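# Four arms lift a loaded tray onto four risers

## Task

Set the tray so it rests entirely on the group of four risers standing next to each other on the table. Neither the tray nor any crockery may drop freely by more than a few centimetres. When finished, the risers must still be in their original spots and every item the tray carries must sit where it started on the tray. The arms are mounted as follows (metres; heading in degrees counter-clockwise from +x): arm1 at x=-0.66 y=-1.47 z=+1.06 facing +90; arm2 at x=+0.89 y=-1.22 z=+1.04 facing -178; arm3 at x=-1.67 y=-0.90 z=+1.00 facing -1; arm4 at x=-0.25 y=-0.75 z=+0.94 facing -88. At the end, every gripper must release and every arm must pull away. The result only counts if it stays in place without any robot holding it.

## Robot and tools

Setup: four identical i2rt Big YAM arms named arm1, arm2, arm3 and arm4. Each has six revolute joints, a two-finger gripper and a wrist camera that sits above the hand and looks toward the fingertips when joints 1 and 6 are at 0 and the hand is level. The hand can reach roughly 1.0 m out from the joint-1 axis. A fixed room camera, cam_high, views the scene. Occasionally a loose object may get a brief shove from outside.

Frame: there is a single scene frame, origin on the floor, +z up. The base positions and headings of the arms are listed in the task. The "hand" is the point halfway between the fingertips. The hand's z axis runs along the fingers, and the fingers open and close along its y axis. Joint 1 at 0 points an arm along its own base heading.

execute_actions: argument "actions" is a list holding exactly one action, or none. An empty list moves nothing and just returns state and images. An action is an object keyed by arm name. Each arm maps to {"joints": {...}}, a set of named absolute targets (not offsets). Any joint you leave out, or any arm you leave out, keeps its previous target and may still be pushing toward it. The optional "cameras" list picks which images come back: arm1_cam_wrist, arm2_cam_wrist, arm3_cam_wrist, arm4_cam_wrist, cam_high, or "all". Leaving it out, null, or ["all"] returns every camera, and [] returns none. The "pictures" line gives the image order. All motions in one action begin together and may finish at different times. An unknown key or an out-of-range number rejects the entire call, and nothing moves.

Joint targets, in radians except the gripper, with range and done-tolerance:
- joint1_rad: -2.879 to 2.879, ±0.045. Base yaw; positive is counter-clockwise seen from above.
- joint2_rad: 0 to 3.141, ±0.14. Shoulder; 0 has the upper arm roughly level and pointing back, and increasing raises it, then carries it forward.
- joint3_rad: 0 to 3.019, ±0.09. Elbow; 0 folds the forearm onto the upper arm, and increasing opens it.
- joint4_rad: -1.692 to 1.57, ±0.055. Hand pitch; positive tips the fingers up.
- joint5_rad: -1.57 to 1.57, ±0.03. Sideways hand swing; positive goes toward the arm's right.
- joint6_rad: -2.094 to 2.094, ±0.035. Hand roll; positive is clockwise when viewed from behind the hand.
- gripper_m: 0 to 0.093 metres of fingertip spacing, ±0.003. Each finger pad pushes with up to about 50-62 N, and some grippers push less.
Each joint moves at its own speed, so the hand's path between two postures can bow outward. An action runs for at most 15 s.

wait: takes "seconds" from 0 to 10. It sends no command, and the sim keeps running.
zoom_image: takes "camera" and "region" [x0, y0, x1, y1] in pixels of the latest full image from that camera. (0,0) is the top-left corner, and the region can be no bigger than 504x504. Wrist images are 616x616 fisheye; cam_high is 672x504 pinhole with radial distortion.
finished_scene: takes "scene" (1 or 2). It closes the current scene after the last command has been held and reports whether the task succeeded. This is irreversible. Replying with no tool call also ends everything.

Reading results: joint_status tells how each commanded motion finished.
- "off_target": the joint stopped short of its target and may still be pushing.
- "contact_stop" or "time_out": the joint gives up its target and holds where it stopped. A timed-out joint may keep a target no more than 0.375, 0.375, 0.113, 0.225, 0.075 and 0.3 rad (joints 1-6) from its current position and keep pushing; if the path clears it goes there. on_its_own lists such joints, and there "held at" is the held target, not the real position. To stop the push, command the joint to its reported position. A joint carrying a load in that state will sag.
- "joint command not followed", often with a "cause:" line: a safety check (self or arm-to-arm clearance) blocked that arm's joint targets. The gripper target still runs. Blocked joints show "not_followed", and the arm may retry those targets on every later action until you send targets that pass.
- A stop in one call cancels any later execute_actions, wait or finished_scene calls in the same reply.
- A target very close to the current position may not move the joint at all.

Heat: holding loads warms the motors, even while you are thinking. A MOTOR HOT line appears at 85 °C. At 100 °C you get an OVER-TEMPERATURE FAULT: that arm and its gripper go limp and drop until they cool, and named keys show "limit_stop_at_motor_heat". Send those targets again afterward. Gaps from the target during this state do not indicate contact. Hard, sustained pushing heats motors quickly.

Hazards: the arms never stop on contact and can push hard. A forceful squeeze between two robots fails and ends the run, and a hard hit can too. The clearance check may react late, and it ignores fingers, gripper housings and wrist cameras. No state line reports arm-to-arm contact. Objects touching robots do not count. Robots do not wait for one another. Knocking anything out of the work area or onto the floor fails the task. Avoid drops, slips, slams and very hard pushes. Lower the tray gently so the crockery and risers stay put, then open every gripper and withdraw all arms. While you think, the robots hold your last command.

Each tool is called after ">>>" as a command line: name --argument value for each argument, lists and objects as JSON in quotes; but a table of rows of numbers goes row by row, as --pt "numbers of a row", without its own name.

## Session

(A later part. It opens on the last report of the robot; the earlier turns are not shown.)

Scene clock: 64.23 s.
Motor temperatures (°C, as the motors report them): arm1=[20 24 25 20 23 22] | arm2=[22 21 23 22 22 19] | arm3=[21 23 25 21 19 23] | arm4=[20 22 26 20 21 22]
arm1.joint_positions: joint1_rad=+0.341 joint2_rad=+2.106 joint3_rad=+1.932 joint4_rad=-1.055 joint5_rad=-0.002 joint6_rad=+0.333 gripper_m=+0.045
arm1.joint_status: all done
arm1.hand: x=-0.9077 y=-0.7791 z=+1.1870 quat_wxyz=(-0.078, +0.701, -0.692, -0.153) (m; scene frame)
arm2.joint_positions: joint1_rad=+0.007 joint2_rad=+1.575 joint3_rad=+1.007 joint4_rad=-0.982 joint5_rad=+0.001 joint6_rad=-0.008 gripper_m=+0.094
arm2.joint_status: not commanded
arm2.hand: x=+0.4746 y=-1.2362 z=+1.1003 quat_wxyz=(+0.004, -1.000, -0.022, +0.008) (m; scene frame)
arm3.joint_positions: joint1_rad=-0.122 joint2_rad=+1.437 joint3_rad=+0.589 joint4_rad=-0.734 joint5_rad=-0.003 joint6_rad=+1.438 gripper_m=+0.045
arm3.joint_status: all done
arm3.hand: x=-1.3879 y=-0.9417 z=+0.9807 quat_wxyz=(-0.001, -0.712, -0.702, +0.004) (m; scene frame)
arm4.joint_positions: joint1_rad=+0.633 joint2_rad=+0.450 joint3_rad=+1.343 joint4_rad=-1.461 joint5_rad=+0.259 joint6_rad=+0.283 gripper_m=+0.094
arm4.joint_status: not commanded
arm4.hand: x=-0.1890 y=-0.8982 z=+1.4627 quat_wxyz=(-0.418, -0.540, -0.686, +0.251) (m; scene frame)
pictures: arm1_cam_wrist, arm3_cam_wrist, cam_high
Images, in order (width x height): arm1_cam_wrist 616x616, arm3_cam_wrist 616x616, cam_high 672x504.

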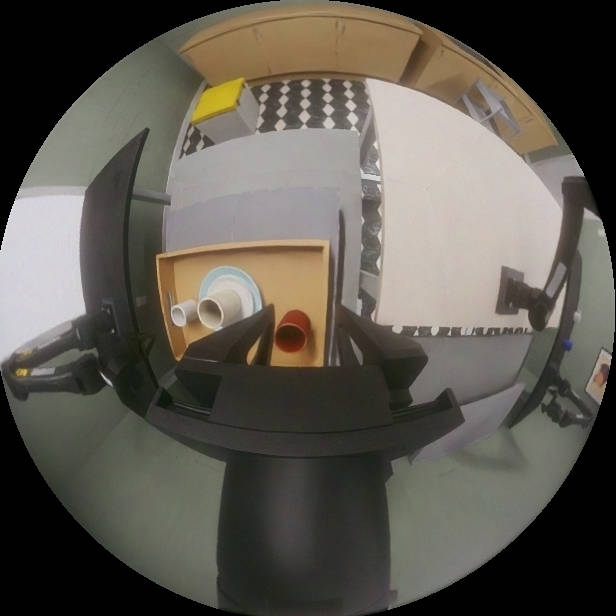

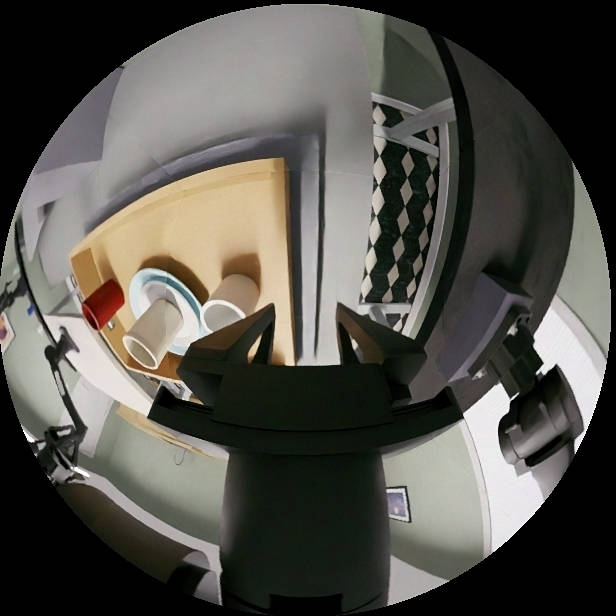

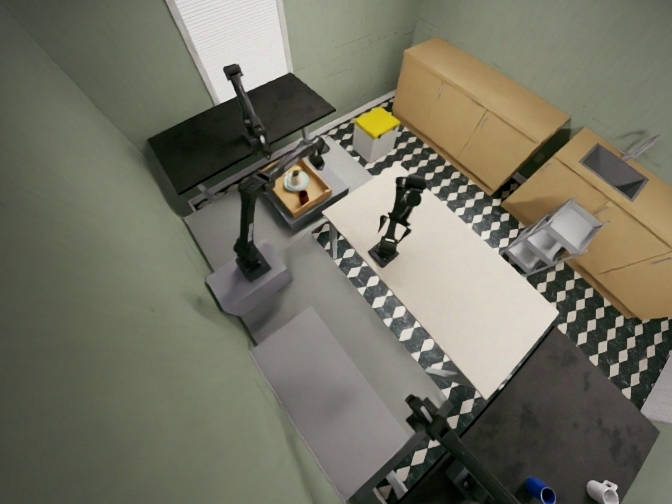

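>>> execute_actions --actions '[{"arm3":{"joints":{"joint2_rad":1.0,"joint4_rad":-1.0}}}]' --cameras '[]'

>>> finished_scene --scene 1

Scene clock: 65.63 s.
Motor temperatures (°C, as the motors report them): arm1=[20 24 25 20 23 22] | arm2=[22 21 23 22 22 19] | arm3=[21 23 25 21 19 23] | arm4=[20 22 26 20 21 22]
arm1.joint_positions: joint1_rad=+0.341 joint2_rad=+2.106 joint3_rad=+1.932 joint4_rad=-1.055 joint5_rad=-0.002 joint6_rad=+0.333 gripper_m=+0.045
arm1.joint_status: not commanded
arm1.hand: x=-0.9077 y=-0.7791 z=+1.1870 quat_wxyz=(-0.078, +0.701, -0.692, -0.153) (m; scene frame)
arm2.joint_positions: joint1_rad=+0.007 joint2_rad=+1.575 joint3_rad=+1.007 joint4_rad=-0.982 joint5_rad=+0.001 joint6_rad=-0.008 gripper_m=+0.094
arm2.joint_status: not commanded
arm2.hand: x=+0.4746 y=-1.2362 z=+1.1003 quat_wxyz=(+0.004, -1.000, -0.022, +0.008) (m; scene frame)
arm3.joint_positions: joint1_rad=-0.122 joint2_rad=+0.995 joint3_rad=+0.589 joint4_rad=-0.983 joint5_rad=-0.003 joint6_rad=+1.438 gripper_m=+0.045
arm3.joint_status: all done
arm3.hand: x=-1.4089 y=-0.9373 z=+1.0905 quat_wxyz=(-0.079, -0.709, -0.699, -0.054) (m; scene frame)
arm4.joint_positions: joint1_rad=+0.633 joint2_rad=+0.450 joint3_rad=+1.343 joint4_rad=-1.461 joint5_rad=+0.259 joint6_rad=+0.283 gripper_m=+0.094
arm4.joint_status: not commanded
arm4.hand: x=-0.1890 y=-0.8982 z=+1.4627 quat_wxyz=(-0.418, -0.540, -0.686, +0.251) (m; scene frame)
pictures: none
No camera images: the call's "cameras" was empty. Leave "cameras" out to get every camera's image.

The scene is finished: the task was done.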